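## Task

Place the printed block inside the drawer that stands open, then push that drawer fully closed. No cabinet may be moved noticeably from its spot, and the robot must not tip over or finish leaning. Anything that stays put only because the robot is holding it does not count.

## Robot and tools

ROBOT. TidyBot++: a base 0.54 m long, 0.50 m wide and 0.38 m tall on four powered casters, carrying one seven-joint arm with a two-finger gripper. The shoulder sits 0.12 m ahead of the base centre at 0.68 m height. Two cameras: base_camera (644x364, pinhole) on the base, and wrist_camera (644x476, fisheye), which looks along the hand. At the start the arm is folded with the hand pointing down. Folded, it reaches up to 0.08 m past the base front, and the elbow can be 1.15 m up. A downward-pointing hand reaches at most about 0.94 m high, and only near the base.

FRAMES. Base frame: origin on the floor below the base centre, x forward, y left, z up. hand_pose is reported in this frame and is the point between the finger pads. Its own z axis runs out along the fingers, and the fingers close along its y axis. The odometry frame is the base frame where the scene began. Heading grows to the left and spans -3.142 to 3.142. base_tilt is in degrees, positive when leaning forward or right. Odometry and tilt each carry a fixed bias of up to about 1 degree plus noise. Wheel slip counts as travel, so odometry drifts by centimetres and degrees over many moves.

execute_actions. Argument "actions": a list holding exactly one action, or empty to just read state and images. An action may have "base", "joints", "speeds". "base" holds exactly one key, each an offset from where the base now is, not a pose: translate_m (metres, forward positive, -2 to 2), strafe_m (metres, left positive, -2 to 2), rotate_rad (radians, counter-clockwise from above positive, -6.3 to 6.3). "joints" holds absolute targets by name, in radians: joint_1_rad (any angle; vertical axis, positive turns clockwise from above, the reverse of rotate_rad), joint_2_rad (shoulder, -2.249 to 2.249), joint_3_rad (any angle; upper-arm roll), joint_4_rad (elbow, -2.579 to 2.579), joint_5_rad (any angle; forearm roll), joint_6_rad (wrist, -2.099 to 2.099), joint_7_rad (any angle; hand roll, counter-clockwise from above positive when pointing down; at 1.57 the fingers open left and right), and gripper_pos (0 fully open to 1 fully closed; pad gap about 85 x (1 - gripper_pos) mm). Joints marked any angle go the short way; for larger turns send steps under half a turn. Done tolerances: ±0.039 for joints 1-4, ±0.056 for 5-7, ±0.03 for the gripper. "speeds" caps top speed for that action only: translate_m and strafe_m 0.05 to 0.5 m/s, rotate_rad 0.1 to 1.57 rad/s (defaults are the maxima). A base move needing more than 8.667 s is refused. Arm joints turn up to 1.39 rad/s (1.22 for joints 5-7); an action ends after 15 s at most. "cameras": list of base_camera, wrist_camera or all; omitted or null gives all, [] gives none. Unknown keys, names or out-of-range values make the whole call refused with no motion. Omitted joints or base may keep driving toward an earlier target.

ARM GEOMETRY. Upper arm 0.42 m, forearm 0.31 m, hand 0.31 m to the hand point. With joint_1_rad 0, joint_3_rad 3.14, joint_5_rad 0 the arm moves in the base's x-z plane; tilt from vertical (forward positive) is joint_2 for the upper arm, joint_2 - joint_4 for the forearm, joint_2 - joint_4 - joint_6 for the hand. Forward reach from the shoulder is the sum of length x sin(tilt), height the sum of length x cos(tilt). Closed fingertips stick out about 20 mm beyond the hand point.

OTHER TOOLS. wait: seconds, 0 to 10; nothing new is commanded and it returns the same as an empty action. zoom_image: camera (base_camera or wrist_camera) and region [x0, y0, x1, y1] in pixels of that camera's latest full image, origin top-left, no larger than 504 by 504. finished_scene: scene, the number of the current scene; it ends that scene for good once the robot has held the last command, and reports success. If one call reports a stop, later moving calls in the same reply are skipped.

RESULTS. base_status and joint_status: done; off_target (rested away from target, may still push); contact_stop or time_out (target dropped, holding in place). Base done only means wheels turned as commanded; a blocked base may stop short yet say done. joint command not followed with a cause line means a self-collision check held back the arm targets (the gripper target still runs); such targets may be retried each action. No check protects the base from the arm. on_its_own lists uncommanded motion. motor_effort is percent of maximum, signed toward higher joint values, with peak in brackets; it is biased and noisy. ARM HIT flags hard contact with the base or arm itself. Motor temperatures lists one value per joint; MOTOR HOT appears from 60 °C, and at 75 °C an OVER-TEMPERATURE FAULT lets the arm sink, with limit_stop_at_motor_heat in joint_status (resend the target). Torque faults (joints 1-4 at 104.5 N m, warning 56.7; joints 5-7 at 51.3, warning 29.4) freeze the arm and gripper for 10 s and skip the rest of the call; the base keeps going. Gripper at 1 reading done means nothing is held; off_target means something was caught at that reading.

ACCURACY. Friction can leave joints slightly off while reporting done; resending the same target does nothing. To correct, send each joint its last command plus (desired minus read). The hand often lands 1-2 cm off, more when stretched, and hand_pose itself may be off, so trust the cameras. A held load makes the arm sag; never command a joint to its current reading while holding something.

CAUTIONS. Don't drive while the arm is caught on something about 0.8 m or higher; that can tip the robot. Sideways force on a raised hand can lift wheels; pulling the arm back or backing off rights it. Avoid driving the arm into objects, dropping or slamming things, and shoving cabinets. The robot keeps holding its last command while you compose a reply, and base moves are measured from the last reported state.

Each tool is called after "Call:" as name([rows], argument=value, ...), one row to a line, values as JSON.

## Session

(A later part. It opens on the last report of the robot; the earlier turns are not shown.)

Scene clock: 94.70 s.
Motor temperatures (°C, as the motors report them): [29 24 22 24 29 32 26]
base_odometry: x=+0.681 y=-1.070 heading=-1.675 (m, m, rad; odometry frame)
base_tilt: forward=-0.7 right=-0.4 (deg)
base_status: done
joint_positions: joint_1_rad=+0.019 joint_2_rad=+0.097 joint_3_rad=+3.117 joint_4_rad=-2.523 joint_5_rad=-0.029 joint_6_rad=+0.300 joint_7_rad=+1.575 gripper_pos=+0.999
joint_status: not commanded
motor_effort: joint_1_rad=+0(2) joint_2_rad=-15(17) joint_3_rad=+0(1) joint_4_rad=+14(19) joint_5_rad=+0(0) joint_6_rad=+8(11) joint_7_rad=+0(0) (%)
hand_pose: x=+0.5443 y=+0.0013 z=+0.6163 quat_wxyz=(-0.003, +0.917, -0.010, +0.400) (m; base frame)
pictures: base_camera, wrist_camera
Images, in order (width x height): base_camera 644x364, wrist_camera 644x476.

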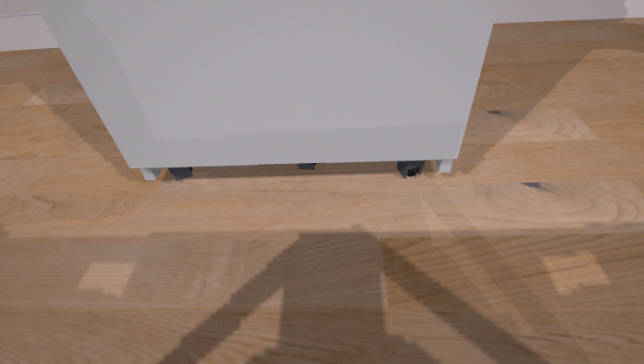

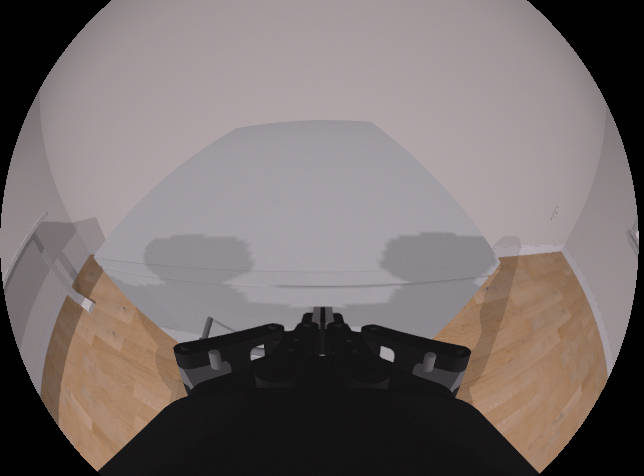

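Call:
execute_actions([
  {"base":{"translate_m":0.02},"speeds":{"translate_m":0.05}},
])

Call:
execute_actions([
  {"base":{"translate_m":-0.1}},
])

Scene clock: 98.60 s.
Motor temperatures (°C, as the motors report them): [29 24 22 24 29 32 26]
base_odometry: x=+0.679 y=-1.090 heading=-1.674 (m, m, rad; odometry frame)
base_tilt: forward=-0.7 right=-0.4 (deg)
base_status: done
joint_positions: joint_1_rad=+0.019 joint_2_rad=+0.096 joint_3_rad=+3.117 joint_4_rad=-2.559 joint_5_rad=-0.029 joint_6_rad=+0.300 joint_7_rad=+1.575 gripper_pos=+0.999
joint_status: not commanded
motor_effort: joint_1_rad=+0(0) joint_2_rad=-15(17) joint_3_rad=+0(1) joint_4_rad=+20(24) joint_5_rad=+0(1) joint_6_rad=+12(14) joint_7_rad=+0(0) (%)
hand_pose: x=+0.5264 y=+0.0012 z=+0.6027 quat_wxyz=(-0.003, +0.924, -0.010, +0.383) (m; base frame)
pictures: base_camera, wrist_camera
Images, in order (width x height): base_camera 644x364, wrist_camera 644x476.

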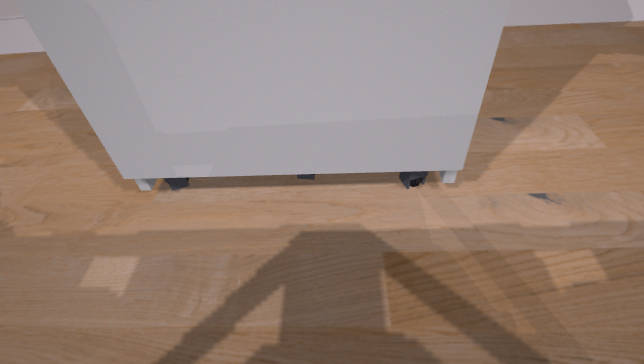

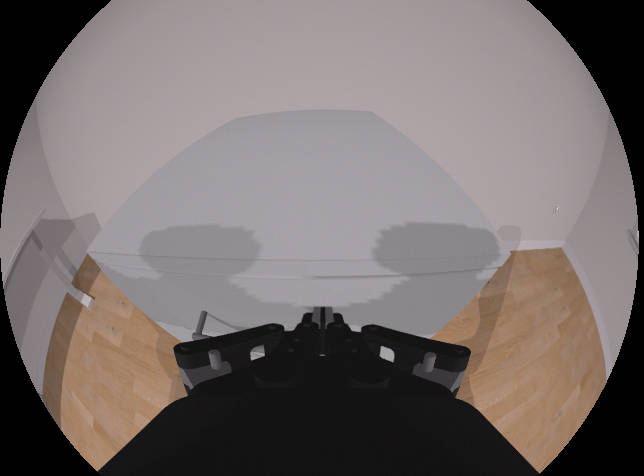

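Scene clock: 99.77 s.
Motor temperatures (°C, as the motors report them): [29 24 22 24 29 32 26]
base_odometry: x=+0.690 y=-0.990 heading=-1.674 (m, m, rad; odometry frame)
base_tilt: forward=-0.7 right=-0.4 (deg)
base_status: done
joint_positions: joint_1_rad=+0.019 joint_2_rad=+0.100 joint_3_rad=+3.117 joint_4_rad=-2.520 joint_5_rad=-0.029 joint_6_rad=+0.302 joint_7_rad=+1.575 gripper_pos=+0.999
joint_status: not commanded
motor_effort: joint_1_rad=+0(1) joint_2_rad=-16(18) joint_3_rad=+0(0) joint_4_rad=+13(20) joint_5_rad=+0(0) joint_6_rad=+8(12) joint_7_rad=+0(0) (%)
hand_pose: x=+0.5455 y=+0.0013 z=+0.6162 quat_wxyz=(-0.003, +0.916, -0.010, +0.400) (m; base frame)
pictures: base_camera, wrist_camera
Images, in order (width x height): base_camera 644x364, wrist_camera 644x476.

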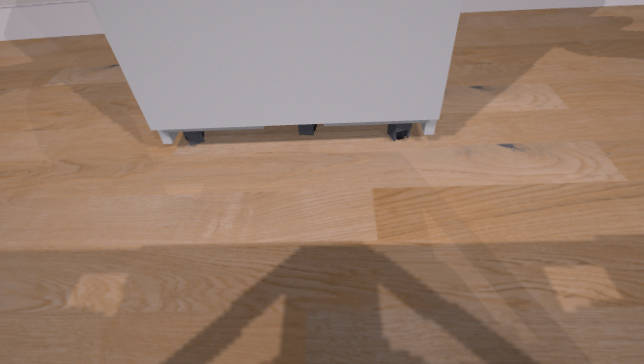

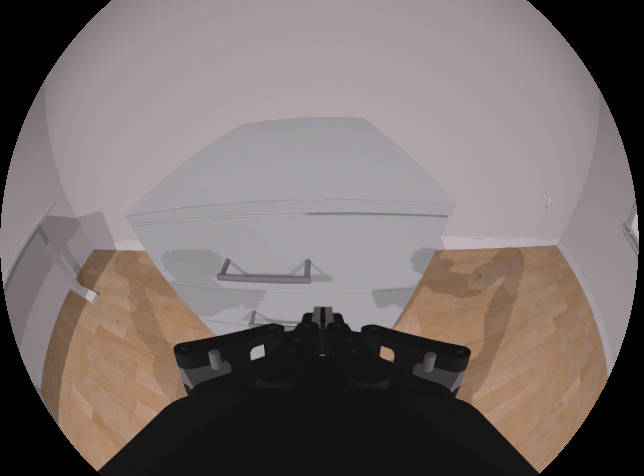

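Call:
finished_scene(scene=1)

The scene is finished: the task was done.


## Next scene

Place the roll of masking tape inside the drawer that stands open, then push that drawer fully closed. No cabinet may be moved noticeably from its spot, and the robot must not tip over or finish leaning. Anything that stays put only because the robot is holding it does not count.

Call:
execute_actions(actions=[])

Scene clock: 0.00 s.
Motor temperatures (°C, as the motors report them): [29 24 22 24 29 32 26]
base_odometry: x=+0.000 y=+0.000 heading=+0.000 (m, m, rad; odometry frame)
base_tilt: forward=-0.7 right=-0.4 (deg)
base_status: not commanded
joint_positions: joint_1_rad=-0.006 joint_2_rad=-0.338 joint_3_rad=+3.133 joint_4_rad=-2.514 joint_5_rad=+0.045 joint_6_rad=-0.823 joint_7_rad=+1.544 gripper_pos=+0.000
joint_status: not commanded
motor_effort: joint_1_rad=+0 joint_2_rad=-1 joint_3_rad=+1 joint_4_rad=+16 joint_5_rad=+0 joint_6_rad=+2 joint_7_rad=+0 (%)
hand_pose: x=+0.2826 y=-0.0067 z=+0.5920 quat_wxyz=(+0.017, +0.997, +0.008, +0.072) (m; base frame)
pictures: base_camera, wrist_camera
Images, in order (width x height): base_camera 644x364, wrist_camera 644x476.

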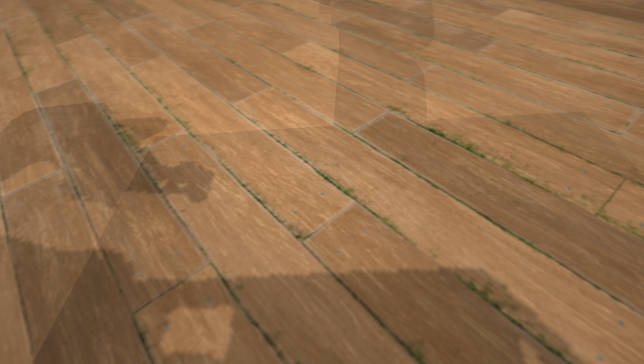

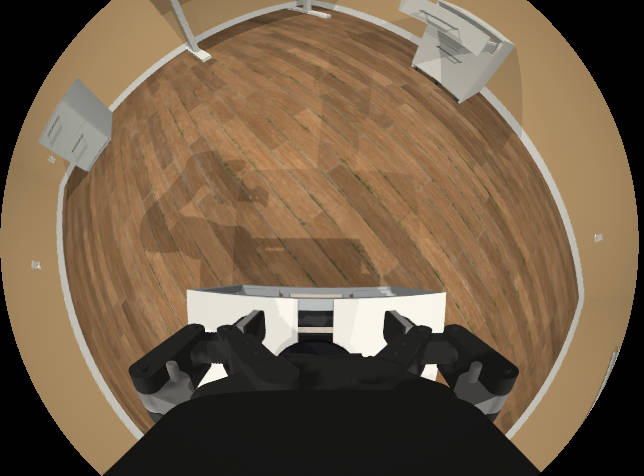

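Call:
execute_actions([
  {"base":{"translate_m":0.7},"joints":{"joint_4_rad":-1.5,"joint_6_rad":-1.1,"joint_5_rad":-0.02}},
])

Scene clock: 4.93 s.
Motor temperatures (°C, as the motors report them): [29 24 22 24 29 32 26]
base_odometry: x=+0.700 y=+0.000 heading=-0.001 (m, m, rad; odometry frame)
base_tilt: forward=-0.7 right=-0.4 (deg)
base_status: done
joint_positions: joint_1_rad=-0.006 joint_2_rad=-0.336 joint_3_rad=+3.133 joint_4_rad=-1.509 joint_5_rad=+0.003 joint_6_rad=-1.075 joint_7_rad=+1.544 gripper_pos=+0.000
joint_status: all done
motor_effort: joint_1_rad=+0(0) joint_2_rad=-7(10) joint_3_rad=+1(1) joint_4_rad=+22(22) joint_5_rad=+0(1) joint_6_rad=+8(8) joint_7_rad=+0(0) (%)
hand_pose: x=+0.5126 y=+0.0073 z=+1.0054 quat_wxyz=(-0.006, +0.902, -0.005, +0.432) (m; base frame)
pictures: base_camera, wrist_camera
Images, in order (width x height): base_camera 644x364, wrist_camera 644x476.

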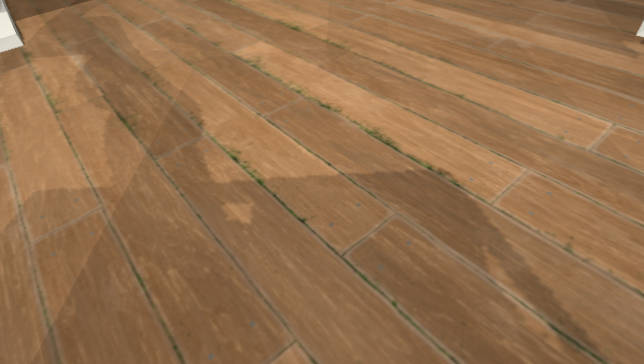

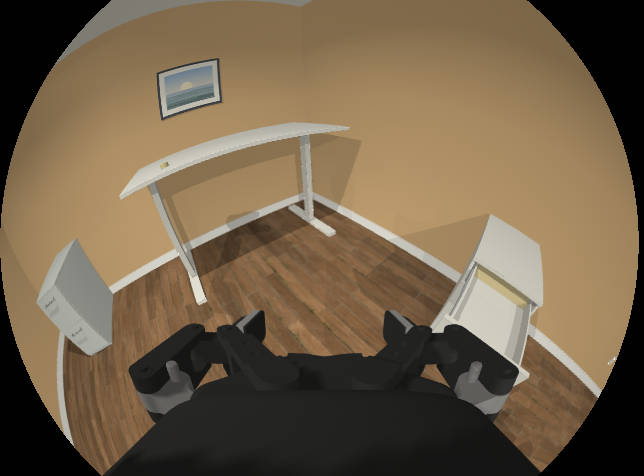

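Call:
execute_actions([
  {"base":{"rotate_rad":0.52},"joints":{"joint_2_rad":0.1,"joint_4_rad":-0.5,"joint_6_rad":-1.85}},
], cameras=["wrist_camera"])

Call:
execute_actions([
  {"base":{"translate_m":0.55}},
])

Scene clock: 10.03 s.
Motor temperatures (°C, as the motors report them): [29 24 22 24 29 32 26]
base_odometry: x=+0.700 y=+0.000 heading=+0.519 (m, m, rad; odometry frame)
base_tilt: forward=-0.7 right=-0.4 (deg)
base_status: done
joint_positions: joint_1_rad=-0.006 joint_2_rad=+0.086 joint_3_rad=+3.132 joint_4_rad=-0.512 joint_5_rad=-0.002 joint_6_rad=-1.826 joint_7_rad=+1.544 gripper_pos=+0.000
joint_status: all done
motor_effort: joint_1_rad=+0(1) joint_2_rad=-17(18) joint_3_rad=+0(2) joint_4_rad=+15(23) joint_5_rad=-1(2) joint_6_rad=+7(8) joint_7_rad=+0(0) (%)
hand_pose: x=+0.5364 y=+0.0081 z=+1.1264 quat_wxyz=(-0.009, +0.936, -0.005, +0.351) (m; base frame)
pictures: wrist_camera
Images, in order (width x height): wrist_camera 644x476.

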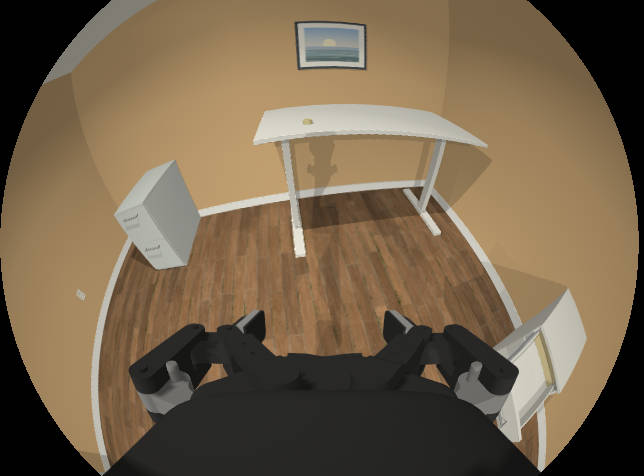

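Scene clock: 12.50 s.
Motor temperatures (°C, as the motors report them): [29 24 22 24 29 32 26]
base_odometry: x=+1.178 y=+0.273 heading=+0.520 (m, m, rad; odometry frame)
base_tilt: forward=-0.7 right=-0.4 (deg)
base_status: done
joint_positions: joint_1_rad=-0.006 joint_2_rad=+0.105 joint_3_rad=+3.132 joint_4_rad=-0.509 joint_5_rad=-0.002 joint_6_rad=-1.829 joint_7_rad=+1.544 gripper_pos=+0.000
joint_status: not commanded
motor_effort: joint_1_rad=+0(1) joint_2_rad=-17(21) joint_3_rad=+0(0) joint_4_rad=+15(16) joint_5_rad=-1(1) joint_6_rad=+7(7) joint_7_rad=+0(0) (%)
hand_pose: x=+0.5443 y=+0.0082 z=+1.1190 quat_wxyz=(-0.009, +0.939, -0.005, +0.342) (m; base frame)
pictures: base_camera, wrist_camera
Images, in order (width x height): base_camera 644x364, wrist_camera 644x476.

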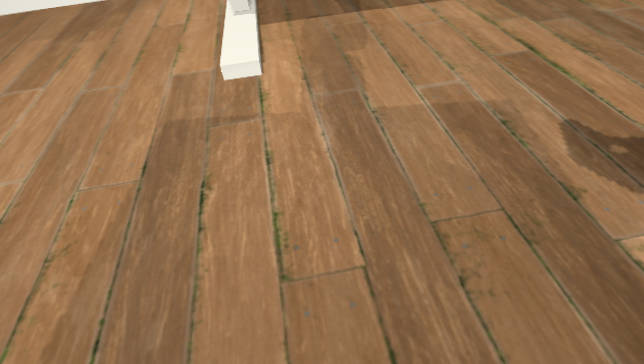

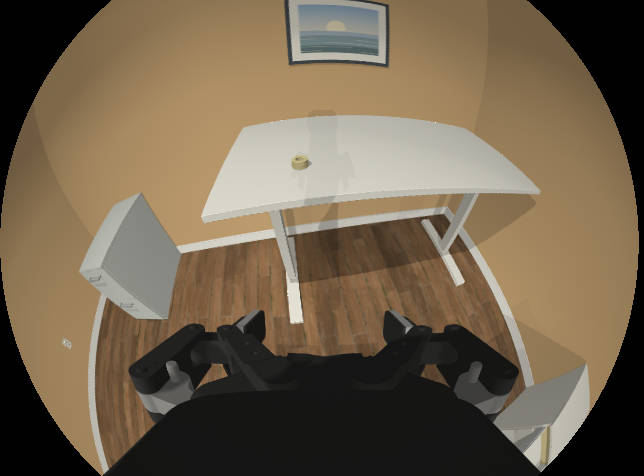

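Call:
execute_actions([
  {"base":{"translate_m":0.46},"joints":{"joint_1_rad":-0.125,"joint_2_rad":0.32,"joint_6_rad":-1.96,"joint_7_rad":1.58}},
])

Scene clock: 21.47 s.
Motor temperatures (°C, as the motors report them): [29 24 22 24 29 32 26]
base_odometry: x=+1.577 y=+0.502 heading=+0.521 (m, m, rad; odometry frame)
base_tilt: forward=-0.7 right=-0.4 (deg)
base_status: done
joint_positions: joint_1_rad=-0.104 joint_2_rad=+0.326 joint_3_rad=+3.132 joint_4_rad=-0.502 joint_5_rad=-0.002 joint_6_rad=-1.937 joint_7_rad=+1.556 gripper_pos=+0.000
joint_status: all done
motor_effort: joint_1_rad=+0(1) joint_2_rad=-26(33) joint_3_rad=+0(0) joint_4_rad=+16(17) joint_5_rad=-1(1) joint_6_rad=+4(6) joint_7_rad=+0(0) (%)
hand_pose: x=+0.5967 y=+0.0550 z=+1.0036 quat_wxyz=(-0.014, +0.981, +0.048, +0.187) (m; base frame)
pictures: base_camera, wrist_camera
Images, in order (width x height): base_camera 644x364, wrist_camera 644x476.

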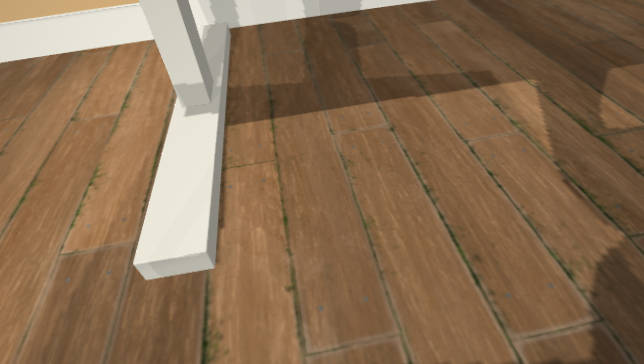

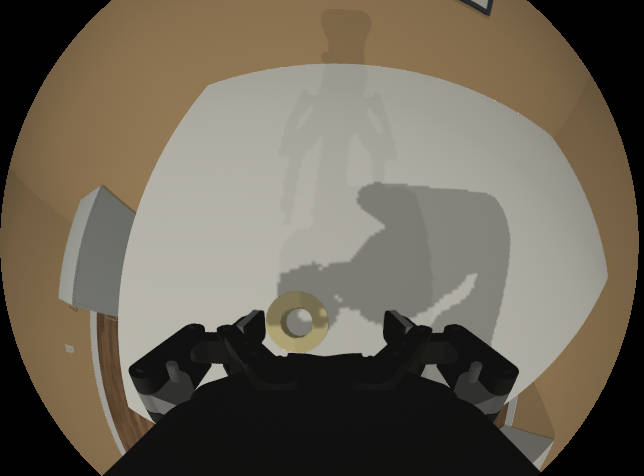

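Call:
execute_actions([
  {"joints":{"joint_1_rad":-0.175,"joint_4_rad":-0.62,"joint_6_rad":-1.89}},
], cameras=["wrist_camera"])

Scene clock: 28.47 s.
Motor temperatures (°C, as the motors report them): [29 24 22 24 29 32 26]
base_odometry: x=+1.577 y=+0.502 heading=+0.521 (m, m, rad; odometry frame)
base_tilt: forward=-0.7 right=-0.4 (deg)
base_status: not commanded
joint_positions: joint_1_rad=-0.154 joint_2_rad=+0.326 joint_3_rad=+3.132 joint_4_rad=-0.612 joint_5_rad=-0.002 joint_6_rad=-1.914 joint_7_rad=+1.556 gripper_pos=+0.000
joint_status: all done
motor_effort: joint_1_rad=+0(1) joint_2_rad=-27(29) joint_3_rad=+0(0) joint_4_rad=+17(18) joint_5_rad=-1(1) joint_6_rad=+3(5) joint_7_rad=+0(0) (%)
hand_pose: x=+0.5895 y=+0.0784 z=+0.9681 quat_wxyz=(-0.015, +0.987, +0.073, +0.144) (m; base frame)
pictures: wrist_camera
Images, in order (width x height): wrist_camera 644x476.

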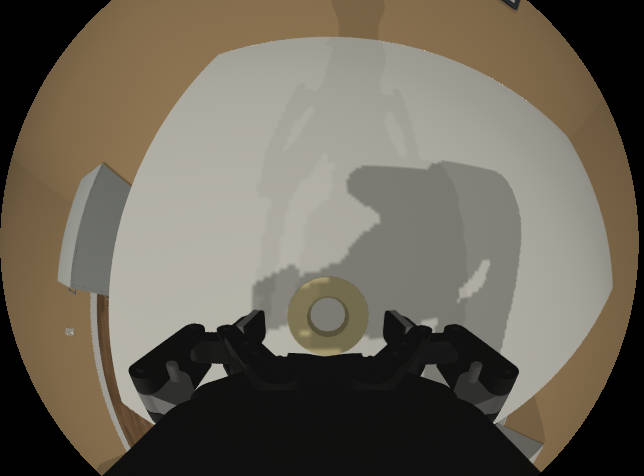

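Call:
execute_actions([
  {"joints":{"joint_4_rad":-0.69,"joint_6_rad":-1.84}},
], cameras=["wrist_camera"])

Call:
execute_actions([
  {"joints":{"gripper_pos":1}},
], cameras=[])

Call:
execute_actions([
  {"joints":{"joint_2_rad":0.15}},
], cameras=["wrist_camera"])

Scene clock: 32.10 s.
Motor temperatures (°C, as the motors report them): [29 24 22 24 29 32 26]
base_odometry: x=+1.577 y=+0.502 heading=+0.521 (m, m, rad; odometry frame)
base_tilt: forward=-0.7 right=-0.4 (deg)
base_status: not commanded
joint_positions: joint_1_rad=-0.154 joint_2_rad=+0.305 joint_3_rad=+3.132 joint_4_rad=-0.661 joint_5_rad=-0.002 joint_6_rad=-1.862 joint_7_rad=+1.556 gripper_pos=+0.000
joint_status: all done
motor_effort: joint_1_rad=+0(1) joint_2_rad=-22(28) joint_3_rad=+0(0) joint_4_rad=+14(17) joint_5_rad=-1(3) joint_6_rad=+4(3) joint_7_rad=+0(0) (%)
hand_pose: x=+0.5934 y=+0.0792 z=+0.9655 quat_wxyz=(-0.016, +0.985, +0.073, +0.155) (m; base frame)
pictures: wrist_camera
Images, in order (width x height): wrist_camera 644x476.

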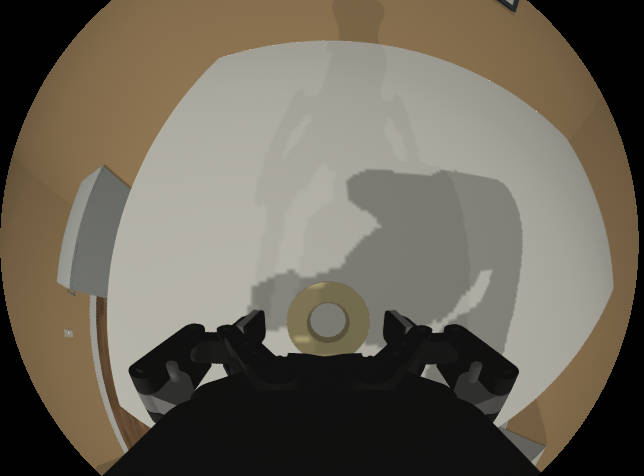

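Scene clock: 33.20 s.
Motor temperatures (°C, as the motors report them): [29 24 22 24 29 32 26]
base_odometry: x=+1.577 y=+0.502 heading=+0.521 (m, m, rad; odometry frame)
base_tilt: forward=-0.7 right=-0.4 (deg)
base_status: not commanded
joint_positions: joint_1_rad=-0.154 joint_2_rad=+0.287 joint_3_rad=+3.132 joint_4_rad=-0.662 joint_5_rad=-0.002 joint_6_rad=-1.847 joint_7_rad=+1.557 gripper_pos=+0.488
joint_status: gripper_pos off_target (ended at +0.488, target +1.000)
motor_effort: joint_1_rad=-1(2) joint_2_rad=-20(23) joint_3_rad=+0(1) joint_4_rad=+12(14) joint_5_rad=-2(3) joint_6_rad=+1(4) joint_7_rad=+0(1) (%)
hand_pose: x=+0.5924 y=+0.0792 z=+0.9759 quat_wxyz=(-0.017, +0.982, +0.074, +0.172) (m; base frame)
pictures: none
No camera images: the call's "cameras" was empty. Leave "cameras" out to get every camera's image.

Scene clock: 34.43 s.
Motor temperatures (°C, as the motors report them): [29 24 22 24 29 32 26]
base_odometry: x=+1.577 y=+0.502 heading=+0.521 (m, m, rad; odometry frame)
base_tilt: forward=-0.7 right=-0.4 (deg)
base_status: not commanded
joint_positions: joint_1_rad=-0.154 joint_2_rad=+0.148 joint_3_rad=+3.132 joint_4_rad=-0.689 joint_5_rad=-0.002 joint_6_rad=-1.847 joint_7_rad=+1.557 gripper_pos=+0.488
joint_status: all done
motor_effort: joint_1_rad=+0(1) joint_2_rad=-21(29) joint_3_rad=+0(1) joint_4_rad=+16(19) joint_5_rad=-1(2) joint_6_rad=+4(5) joint_7_rad=+0(0) (%)
hand_pose: x=+0.5458 y=+0.0720 z=+1.0295 quat_wxyz=(-0.022, +0.971, +0.073, +0.226) (m; base frame)
pictures: wrist_camera
Images, in order (width x height): wrist_camera 644x476.

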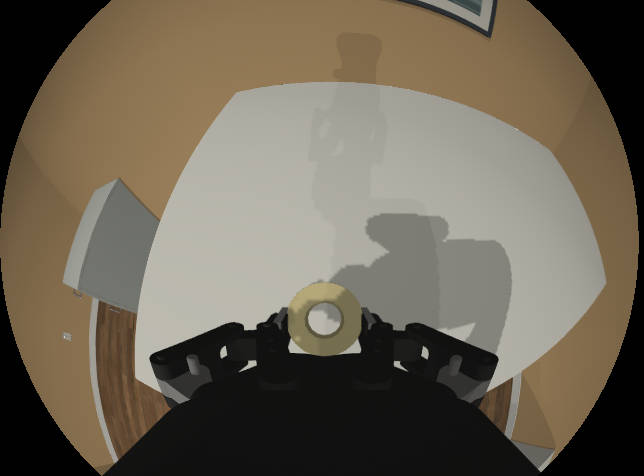

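Call:
execute_actions([
  {"base":{"translate_m":-0.86},"joints":{"joint_1_rad":0.02}},
], cameras=[])

Call:
execute_actions([
  {"base":{"rotate_rad":-1.44},"joints":{"joint_2_rad":0.4,"joint_4_rad":-1.2,"joint_6_rad":-1.28}},
])

Scene clock: 42.10 s.
Motor temperatures (°C, as the motors report them): [29 24 22 24 29 32 26]
base_odometry: x=+0.830 y=+0.074 heading=+0.520 (m, m, rad; odometry frame)
base_tilt: forward=-0.7 right=-0.4 (deg)
base_status: done
joint_positions: joint_1_rad=+0.003 joint_2_rad=+0.150 joint_3_rad=+3.132 joint_4_rad=-0.689 joint_5_rad=-0.003 joint_6_rad=-1.847 joint_7_rad=+1.557 gripper_pos=+0.488
joint_status: all done
motor_effort: joint_1_rad=+0(4) joint_2_rad=-21(25) joint_3_rad=+0(3) joint_4_rad=+17(18) joint_5_rad=-1(3) joint_6_rad=+5(6) joint_7_rad=+0(0) (%)
hand_pose: x=+0.5526 y=+0.0043 z=+1.0285 quat_wxyz=(-0.004, +0.974, -0.003, +0.226) (m; base frame)
pictures: none
No camera images: the call's "cameras" was empty. Leave "cameras" out to get every camera's image.

Scene clock: 44.37 s.
Motor temperatures (°C, as the motors report them): [29 24 22 24 29 32 26]
base_odometry: x=+0.830 y=+0.074 heading=-0.919 (m, m, rad; odometry frame)
base_tilt: forward=-0.7 right=-0.4 (deg)
base_status: done
joint_positions: joint_1_rad=+0.025 joint_2_rad=+0.411 joint_3_rad=+3.138 joint_4_rad=-1.193 joint_5_rad=-0.007 joint_6_rad=-1.300 joint_7_rad=+1.557 gripper_pos=+0.488
joint_status: all done
motor_effort: joint_1_rad=-1(5) joint_2_rad=-34(42) joint_3_rad=+0(3) joint_4_rad=+20(21) joint_5_rad=-1(2) joint_6_rad=+3(5) joint_7_rad=+0(0) (%)
hand_pose: x=+0.6742 y=-0.0087 z=+0.7541 quat_wxyz=(-0.004, +0.993, -0.018, +0.118) (m; base frame)
pictures: base_camera, wrist_camera
Images, in order (width x height): base_camera 644x364, wrist_camera 644x476.

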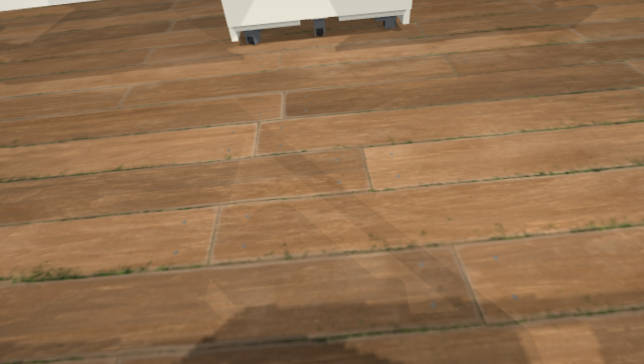

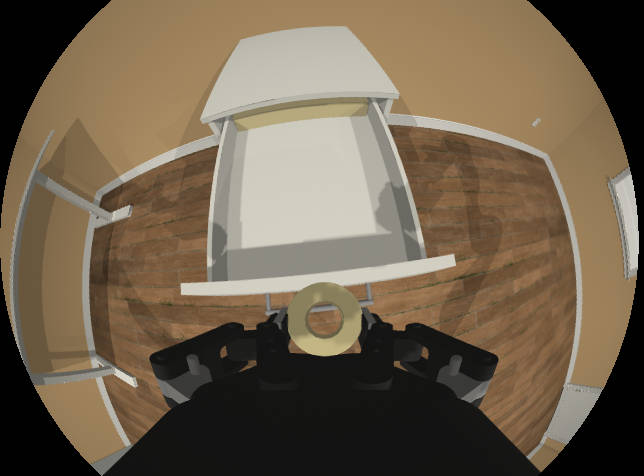

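Call:
execute_actions([
  {"base":{"translate_m":0.15},"joints":{"joint_4_rad":-1.34,"joint_6_rad":-1.12}},
], cameras=[])

Call:
execute_actions([
  {"joints":{"joint_2_rad":0.6,"joint_4_rad":-1.54,"joint_6_rad":-0.71}},
], cameras=["wrist_camera"])

Scene clock: 49.00 s.
Motor temperatures (°C, as the motors report them): [29 24 22 24 29 32 26]
base_odometry: x=+0.921 y=-0.045 heading=-0.920 (m, m, rad; odometry frame)
base_tilt: forward=-0.7 right=-0.4 (deg)
base_status: done
joint_positions: joint_1_rad=+0.025 joint_2_rad=+0.409 joint_3_rad=+3.138 joint_4_rad=-1.332 joint_5_rad=-0.007 joint_6_rad=-1.139 joint_7_rad=+1.557 gripper_pos=+0.488
joint_status: all done
motor_effort: joint_1_rad=+0(0) joint_2_rad=-34(36) joint_3_rad=+0(0) joint_4_rad=+19(21) joint_5_rad=-1(1) joint_6_rad=+3(4) joint_7_rad=+0(0) (%)
hand_pose: x=+0.6768 y=-0.0088 z=+0.7141 quat_wxyz=(-0.004, +0.991, -0.019, +0.131) (m; base frame)
pictures: none
No camera images: the call's "cameras" was empty. Leave "cameras" out to get every camera's image.

Scene clock: 50.40 s.
Motor temperatures (°C, as the motors report them): [29 24 22 24 29 32 26]
base_odometry: x=+0.921 y=-0.045 heading=-0.920 (m, m, rad; odometry frame)
base_tilt: forward=-0.7 right=-0.4 (deg)
base_status: not commanded
joint_positions: joint_1_rad=+0.025 joint_2_rad=+0.600 joint_3_rad=+3.138 joint_4_rad=-1.538 joint_5_rad=-0.007 joint_6_rad=-0.733 joint_7_rad=+1.557 gripper_pos=+0.488
joint_status: all done
motor_effort: joint_1_rad=+0(1) joint_2_rad=-38(43) joint_3_rad=+0(0) joint_4_rad=+17(20) joint_5_rad=-1(1) joint_6_rad=+3(3) joint_7_rad=+0(0) (%)
hand_pose: x=+0.7047 y=-0.0099 z=+0.5601 quat_wxyz=(-0.003, +0.991, -0.020, +0.135) (m; base frame)
pictures: wrist_camera
Images, in order (width x height): wrist_camera 644x476.

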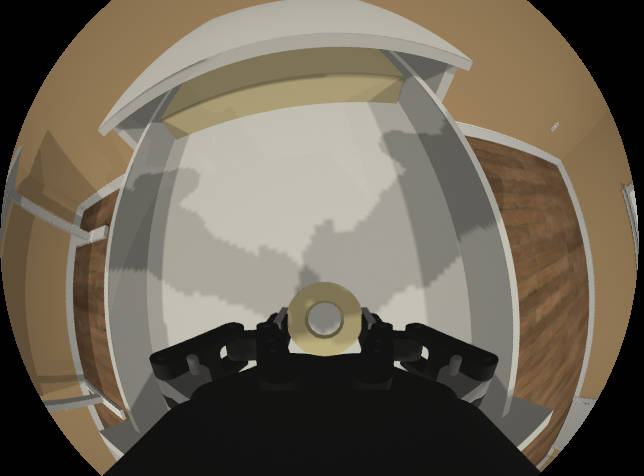

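Call:
execute_actions([
  {"joints":{"joint_2_rad":0.63}},
], cameras=[])

Call:
execute_actions([
  {"joints":{"gripper_pos":0.25}},
], cameras=[])

Call:
execute_actions([
  {"joints":{"joint_2_rad":-0.1}},
], cameras=[])

Call:
execute_actions([
  {"base":{"translate_m":-0.12},"joints":{"joint_2_rad":0.09,"joint_4_rad":-2.52,"joint_6_rad":0.32,"joint_1_rad":-0.03,"gripper_pos":1}},
])

Scene clock: 55.90 s.
Motor temperatures (°C, as the motors report them): [29 24 22 24 29 32 26]
base_odometry: x=+0.921 y=-0.045 heading=-0.920 (m, m, rad; odometry frame)
base_tilt: forward=-0.7 right=-0.4 (deg)
base_status: not commanded
joint_positions: joint_1_rad=+0.025 joint_2_rad=+0.617 joint_3_rad=+3.138 joint_4_rad=-1.538 joint_5_rad=-0.007 joint_6_rad=-0.732 joint_7_rad=+1.557 gripper_pos=+0.488
joint_status: all done
motor_effort: joint_1_rad=+0(0) joint_2_rad=-34(38) joint_3_rad=+0(0) joint_4_rad=+15(17) joint_5_rad=-1(1) joint_6_rad=+3(3) joint_7_rad=+0(0) (%)
hand_pose: x=+0.7029 y=-0.0098 z=+0.5503 quat_wxyz=(-0.003, +0.992, -0.020, +0.127) (m; base frame)
pictures: none
No camera images: the call's "cameras" was empty. Leave "cameras" out to get every camera's image.

Scene clock: 56.87 s.
Motor temperatures (°C, as the motors report them): [29 24 22 24 29 32 26]
base_odometry: x=+0.921 y=-0.045 heading=-0.920 (m, m, rad; odometry frame)
base_tilt: forward=-0.7 right=-0.4 (deg)
base_status: not commanded
joint_positions: joint_1_rad=+0.025 joint_2_rad=+0.623 joint_3_rad=+3.138 joint_4_rad=-1.538 joint_5_rad=-0.007 joint_6_rad=-0.732 joint_7_rad=+1.557 gripper_pos=+0.250
joint_status: all done
motor_effort: joint_1_rad=+0(0) joint_2_rad=-38(39) joint_3_rad=+0(0) joint_4_rad=+16(16) joint_5_rad=-1(1) joint_6_rad=+3(3) joint_7_rad=+0(0) (%)
hand_pose: x=+0.7022 y=-0.0098 z=+0.5470 quat_wxyz=(-0.003, +0.992, -0.020, +0.124) (m; base frame)
pictures: none
No camera images: the call's "cameras" was empty. Leave "cameras" out to get every camera's image.

Scene clock: 58.87 s.
Motor temperatures (°C, as the motors report them): [29 24 22 24 29 32 26]
base_odometry: x=+0.921 y=-0.045 heading=-0.920 (m, m, rad; odometry frame)
base_tilt: forward=-0.7 right=-0.4 (deg)
base_status: not commanded
joint_positions: joint_1_rad=+0.025 joint_2_rad=-0.098 joint_3_rad=+3.138 joint_4_rad=-1.538 joint_5_rad=-0.007 joint_6_rad=-0.732 joint_7_rad=+1.557 gripper_pos=+0.250
joint_status: all done
motor_effort: joint_1_rad=+0(0) joint_2_rad=-18(41) joint_3_rad=+0(0) joint_4_rad=+23(23) joint_5_rad=-1(1) joint_6_rad=+9(8) joint_7_rad=+0(0) (%)
hand_pose: x=+0.6462 y=-0.0084 z=+0.9654 quat_wxyz=(-0.001, +0.885, -0.017, +0.466) (m; base frame)
pictures: none
No camera images: the call's "cameras" was empty. Leave "cameras" out to get every camera's image.

Scene clock: 61.13 s.
Motor temperatures (°C, as the motors report them): [29 24 22 24 29 32 26]
base_odometry: x=+0.849 y=+0.050 heading=-0.920 (m, m, rad; odometry frame)
base_tilt: forward=-0.7 right=-0.4 (deg)
base_status: done
joint_positions: joint_1_rad=-0.004 joint_2_rad=+0.073 joint_3_rad=+3.138 joint_4_rad=-2.510 joint_5_rad=-0.007 joint_6_rad=+0.295 joint_7_rad=+1.557 gripper_pos=+0.999
joint_status: all done
motor_effort: joint_1_rad=+0(0) joint_2_rad=-16(22) joint_3_rad=+0(1) joint_4_rad=+15(22) joint_5_rad=-1(1) joint_6_rad=+8(9) joint_7_rad=+0(0) (%)
hand_pose: x=+0.5510 y=+0.0041 z=+0.6304 quat_wxyz=(-0.005, +0.910, -0.006, +0.414) (m; base frame)
pictures: base_camera, wrist_camera
Images, in order (width x height): base_camera 644x364, wrist_camera 644x476.

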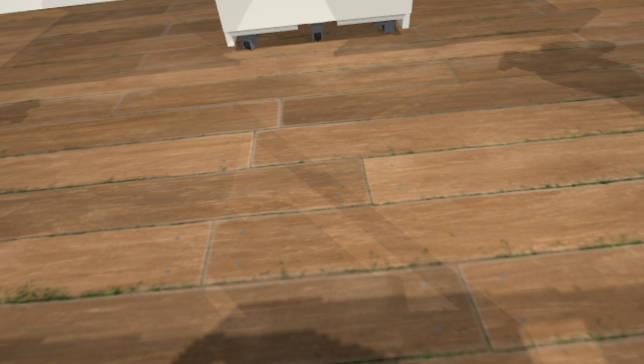

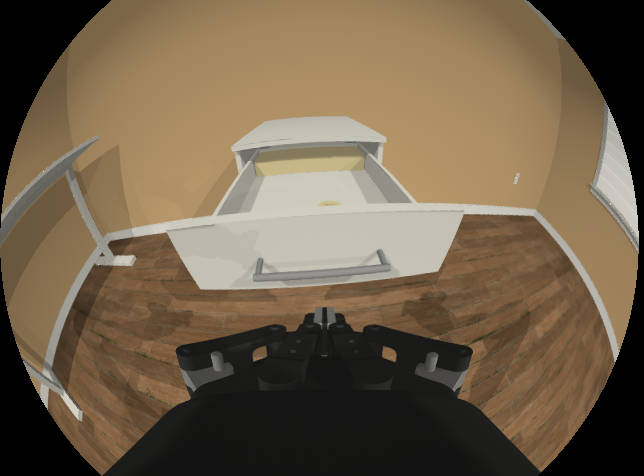

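Call:
execute_actions([
  {"base":{"translate_m":0.42},"speeds":{"translate_m":0.12}},
])

Scene clock: 66.97 s.
Motor temperatures (°C, as the motors report them): [29 24 22 24 29 32 26]
base_odometry: x=+1.103 y=-0.284 heading=-0.921 (m, m, rad; odometry frame)
base_tilt: forward=-0.7 right=-0.4 (deg)
base_status: done
joint_positions: joint_1_rad=-0.009 joint_2_rad=+0.081 joint_3_rad=+3.138 joint_4_rad=-2.530 joint_5_rad=-0.007 joint_6_rad=+0.295 joint_7_rad=+1.557 gripper_pos=+0.999
joint_status: not commanded
motor_effort: joint_1_rad=+0(1) joint_2_rad=-15(17) joint_3_rad=+0(1) joint_4_rad=+14(21) joint_5_rad=+0(1) joint_6_rad=+8(12) joint_7_rad=+0(0) (%)
hand_pose: x=+0.5408 y=+0.0061 z=+0.6190 quat_wxyz=(-0.006, +0.916, -0.004, +0.401) (m; base frame)
pictures: base_camera, wrist_camera
Images, in order (width x height): base_camera 644x364, wrist_camera 644x476.

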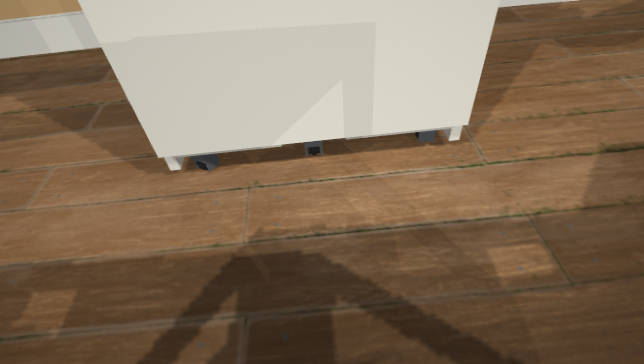

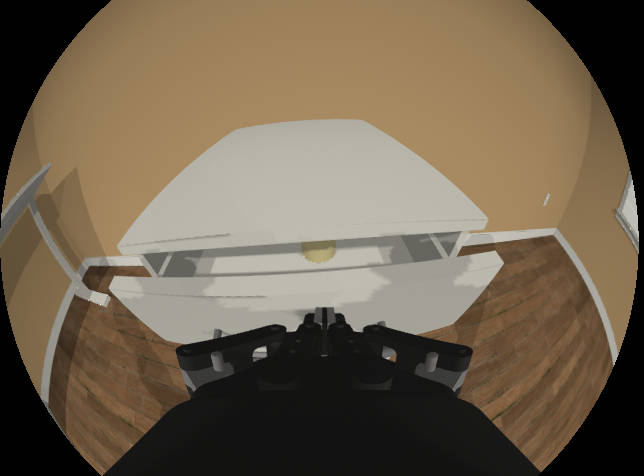

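Call:
execute_actions([
  {"base":{"translate_m":0.062},"speeds":{"translate_m":0.07}},
])

Call:
execute_actions([
  {"base":{"translate_m":-0.08}},
])

Scene clock: 70.20 s.
Motor temperatures (°C, as the motors report them): [29 24 22 24 29 32 26]
base_odometry: x=+1.140 y=-0.334 heading=-0.922 (m, m, rad; odometry frame)
base_tilt: forward=-0.7 right=-0.4 (deg)
base_status: done
joint_positions: joint_1_rad=-0.011 joint_2_rad=+0.083 joint_3_rad=+3.138 joint_4_rad=-2.555 joint_5_rad=-0.007 joint_6_rad=+0.293 joint_7_rad=+1.557 gripper_pos=+0.999
joint_status: not commanded
motor_effort: joint_1_rad=-1(1) joint_2_rad=-15(17) joint_3_rad=+0(2) joint_4_rad=+19(25) joint_5_rad=+0(1) joint_6_rad=+11(16) joint_7_rad=+0(0) (%)
hand_pose: x=+0.5282 y=+0.0067 z=+0.6084 quat_wxyz=(-0.006, +0.922, -0.003, +0.388) (m; base frame)
pictures: base_camera, wrist_camera
Images, in order (width x height): base_camera 644x364, wrist_camera 644x476.

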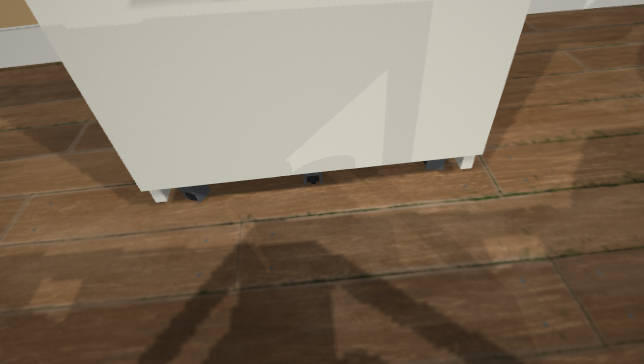

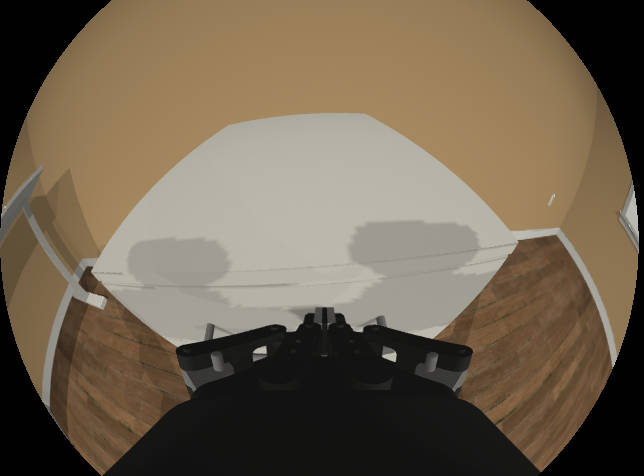

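Scene clock: 71.33 s.
Motor temperatures (°C, as the motors report them): [29 24 22 24 29 32 26]
base_odometry: x=+1.092 y=-0.270 heading=-0.922 (m, m, rad; odometry frame)
base_tilt: forward=-0.7 right=-0.4 (deg)
base_status: done
joint_positions: joint_1_rad=-0.011 joint_2_rad=+0.086 joint_3_rad=+3.138 joint_4_rad=-2.522 joint_5_rad=-0.007 joint_6_rad=+0.301 joint_7_rad=+1.557 gripper_pos=+0.999
joint_status: not commanded
motor_effort: joint_1_rad=+0(0) joint_2_rad=-16(17) joint_3_rad=+0(0) joint_4_rad=+14(19) joint_5_rad=+0(1) joint_6_rad=+7(11) joint_7_rad=+0(0) (%)
hand_pose: x=+0.5456 y=+0.0069 z=+0.6214 quat_wxyz=(-0.006, +0.914, -0.003, +0.405) (m; base frame)
pictures: base_camera, wrist_camera
Images, in order (width x height): base_camera 644x364, wrist_camera 644x476.

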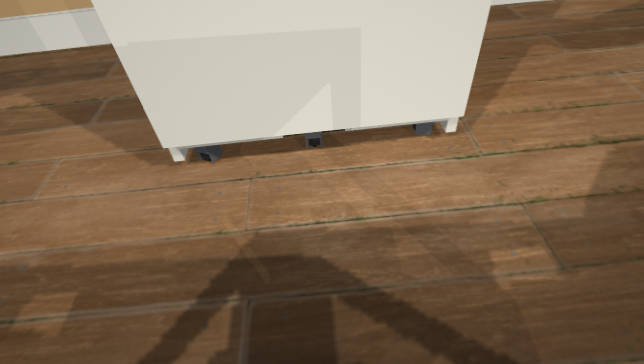

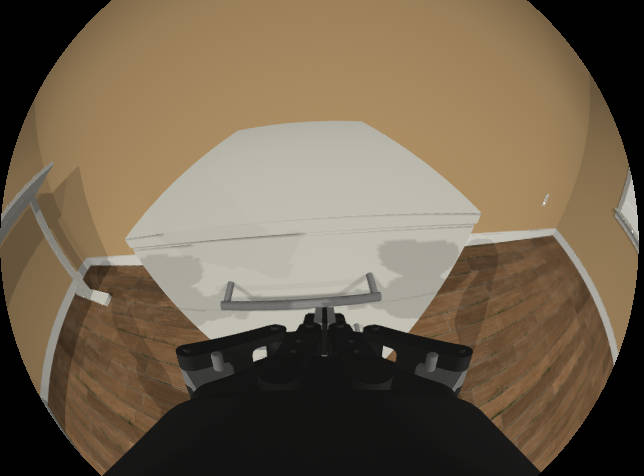

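Call:
finished_scene(scene=2)

The scene is finished: the task was done.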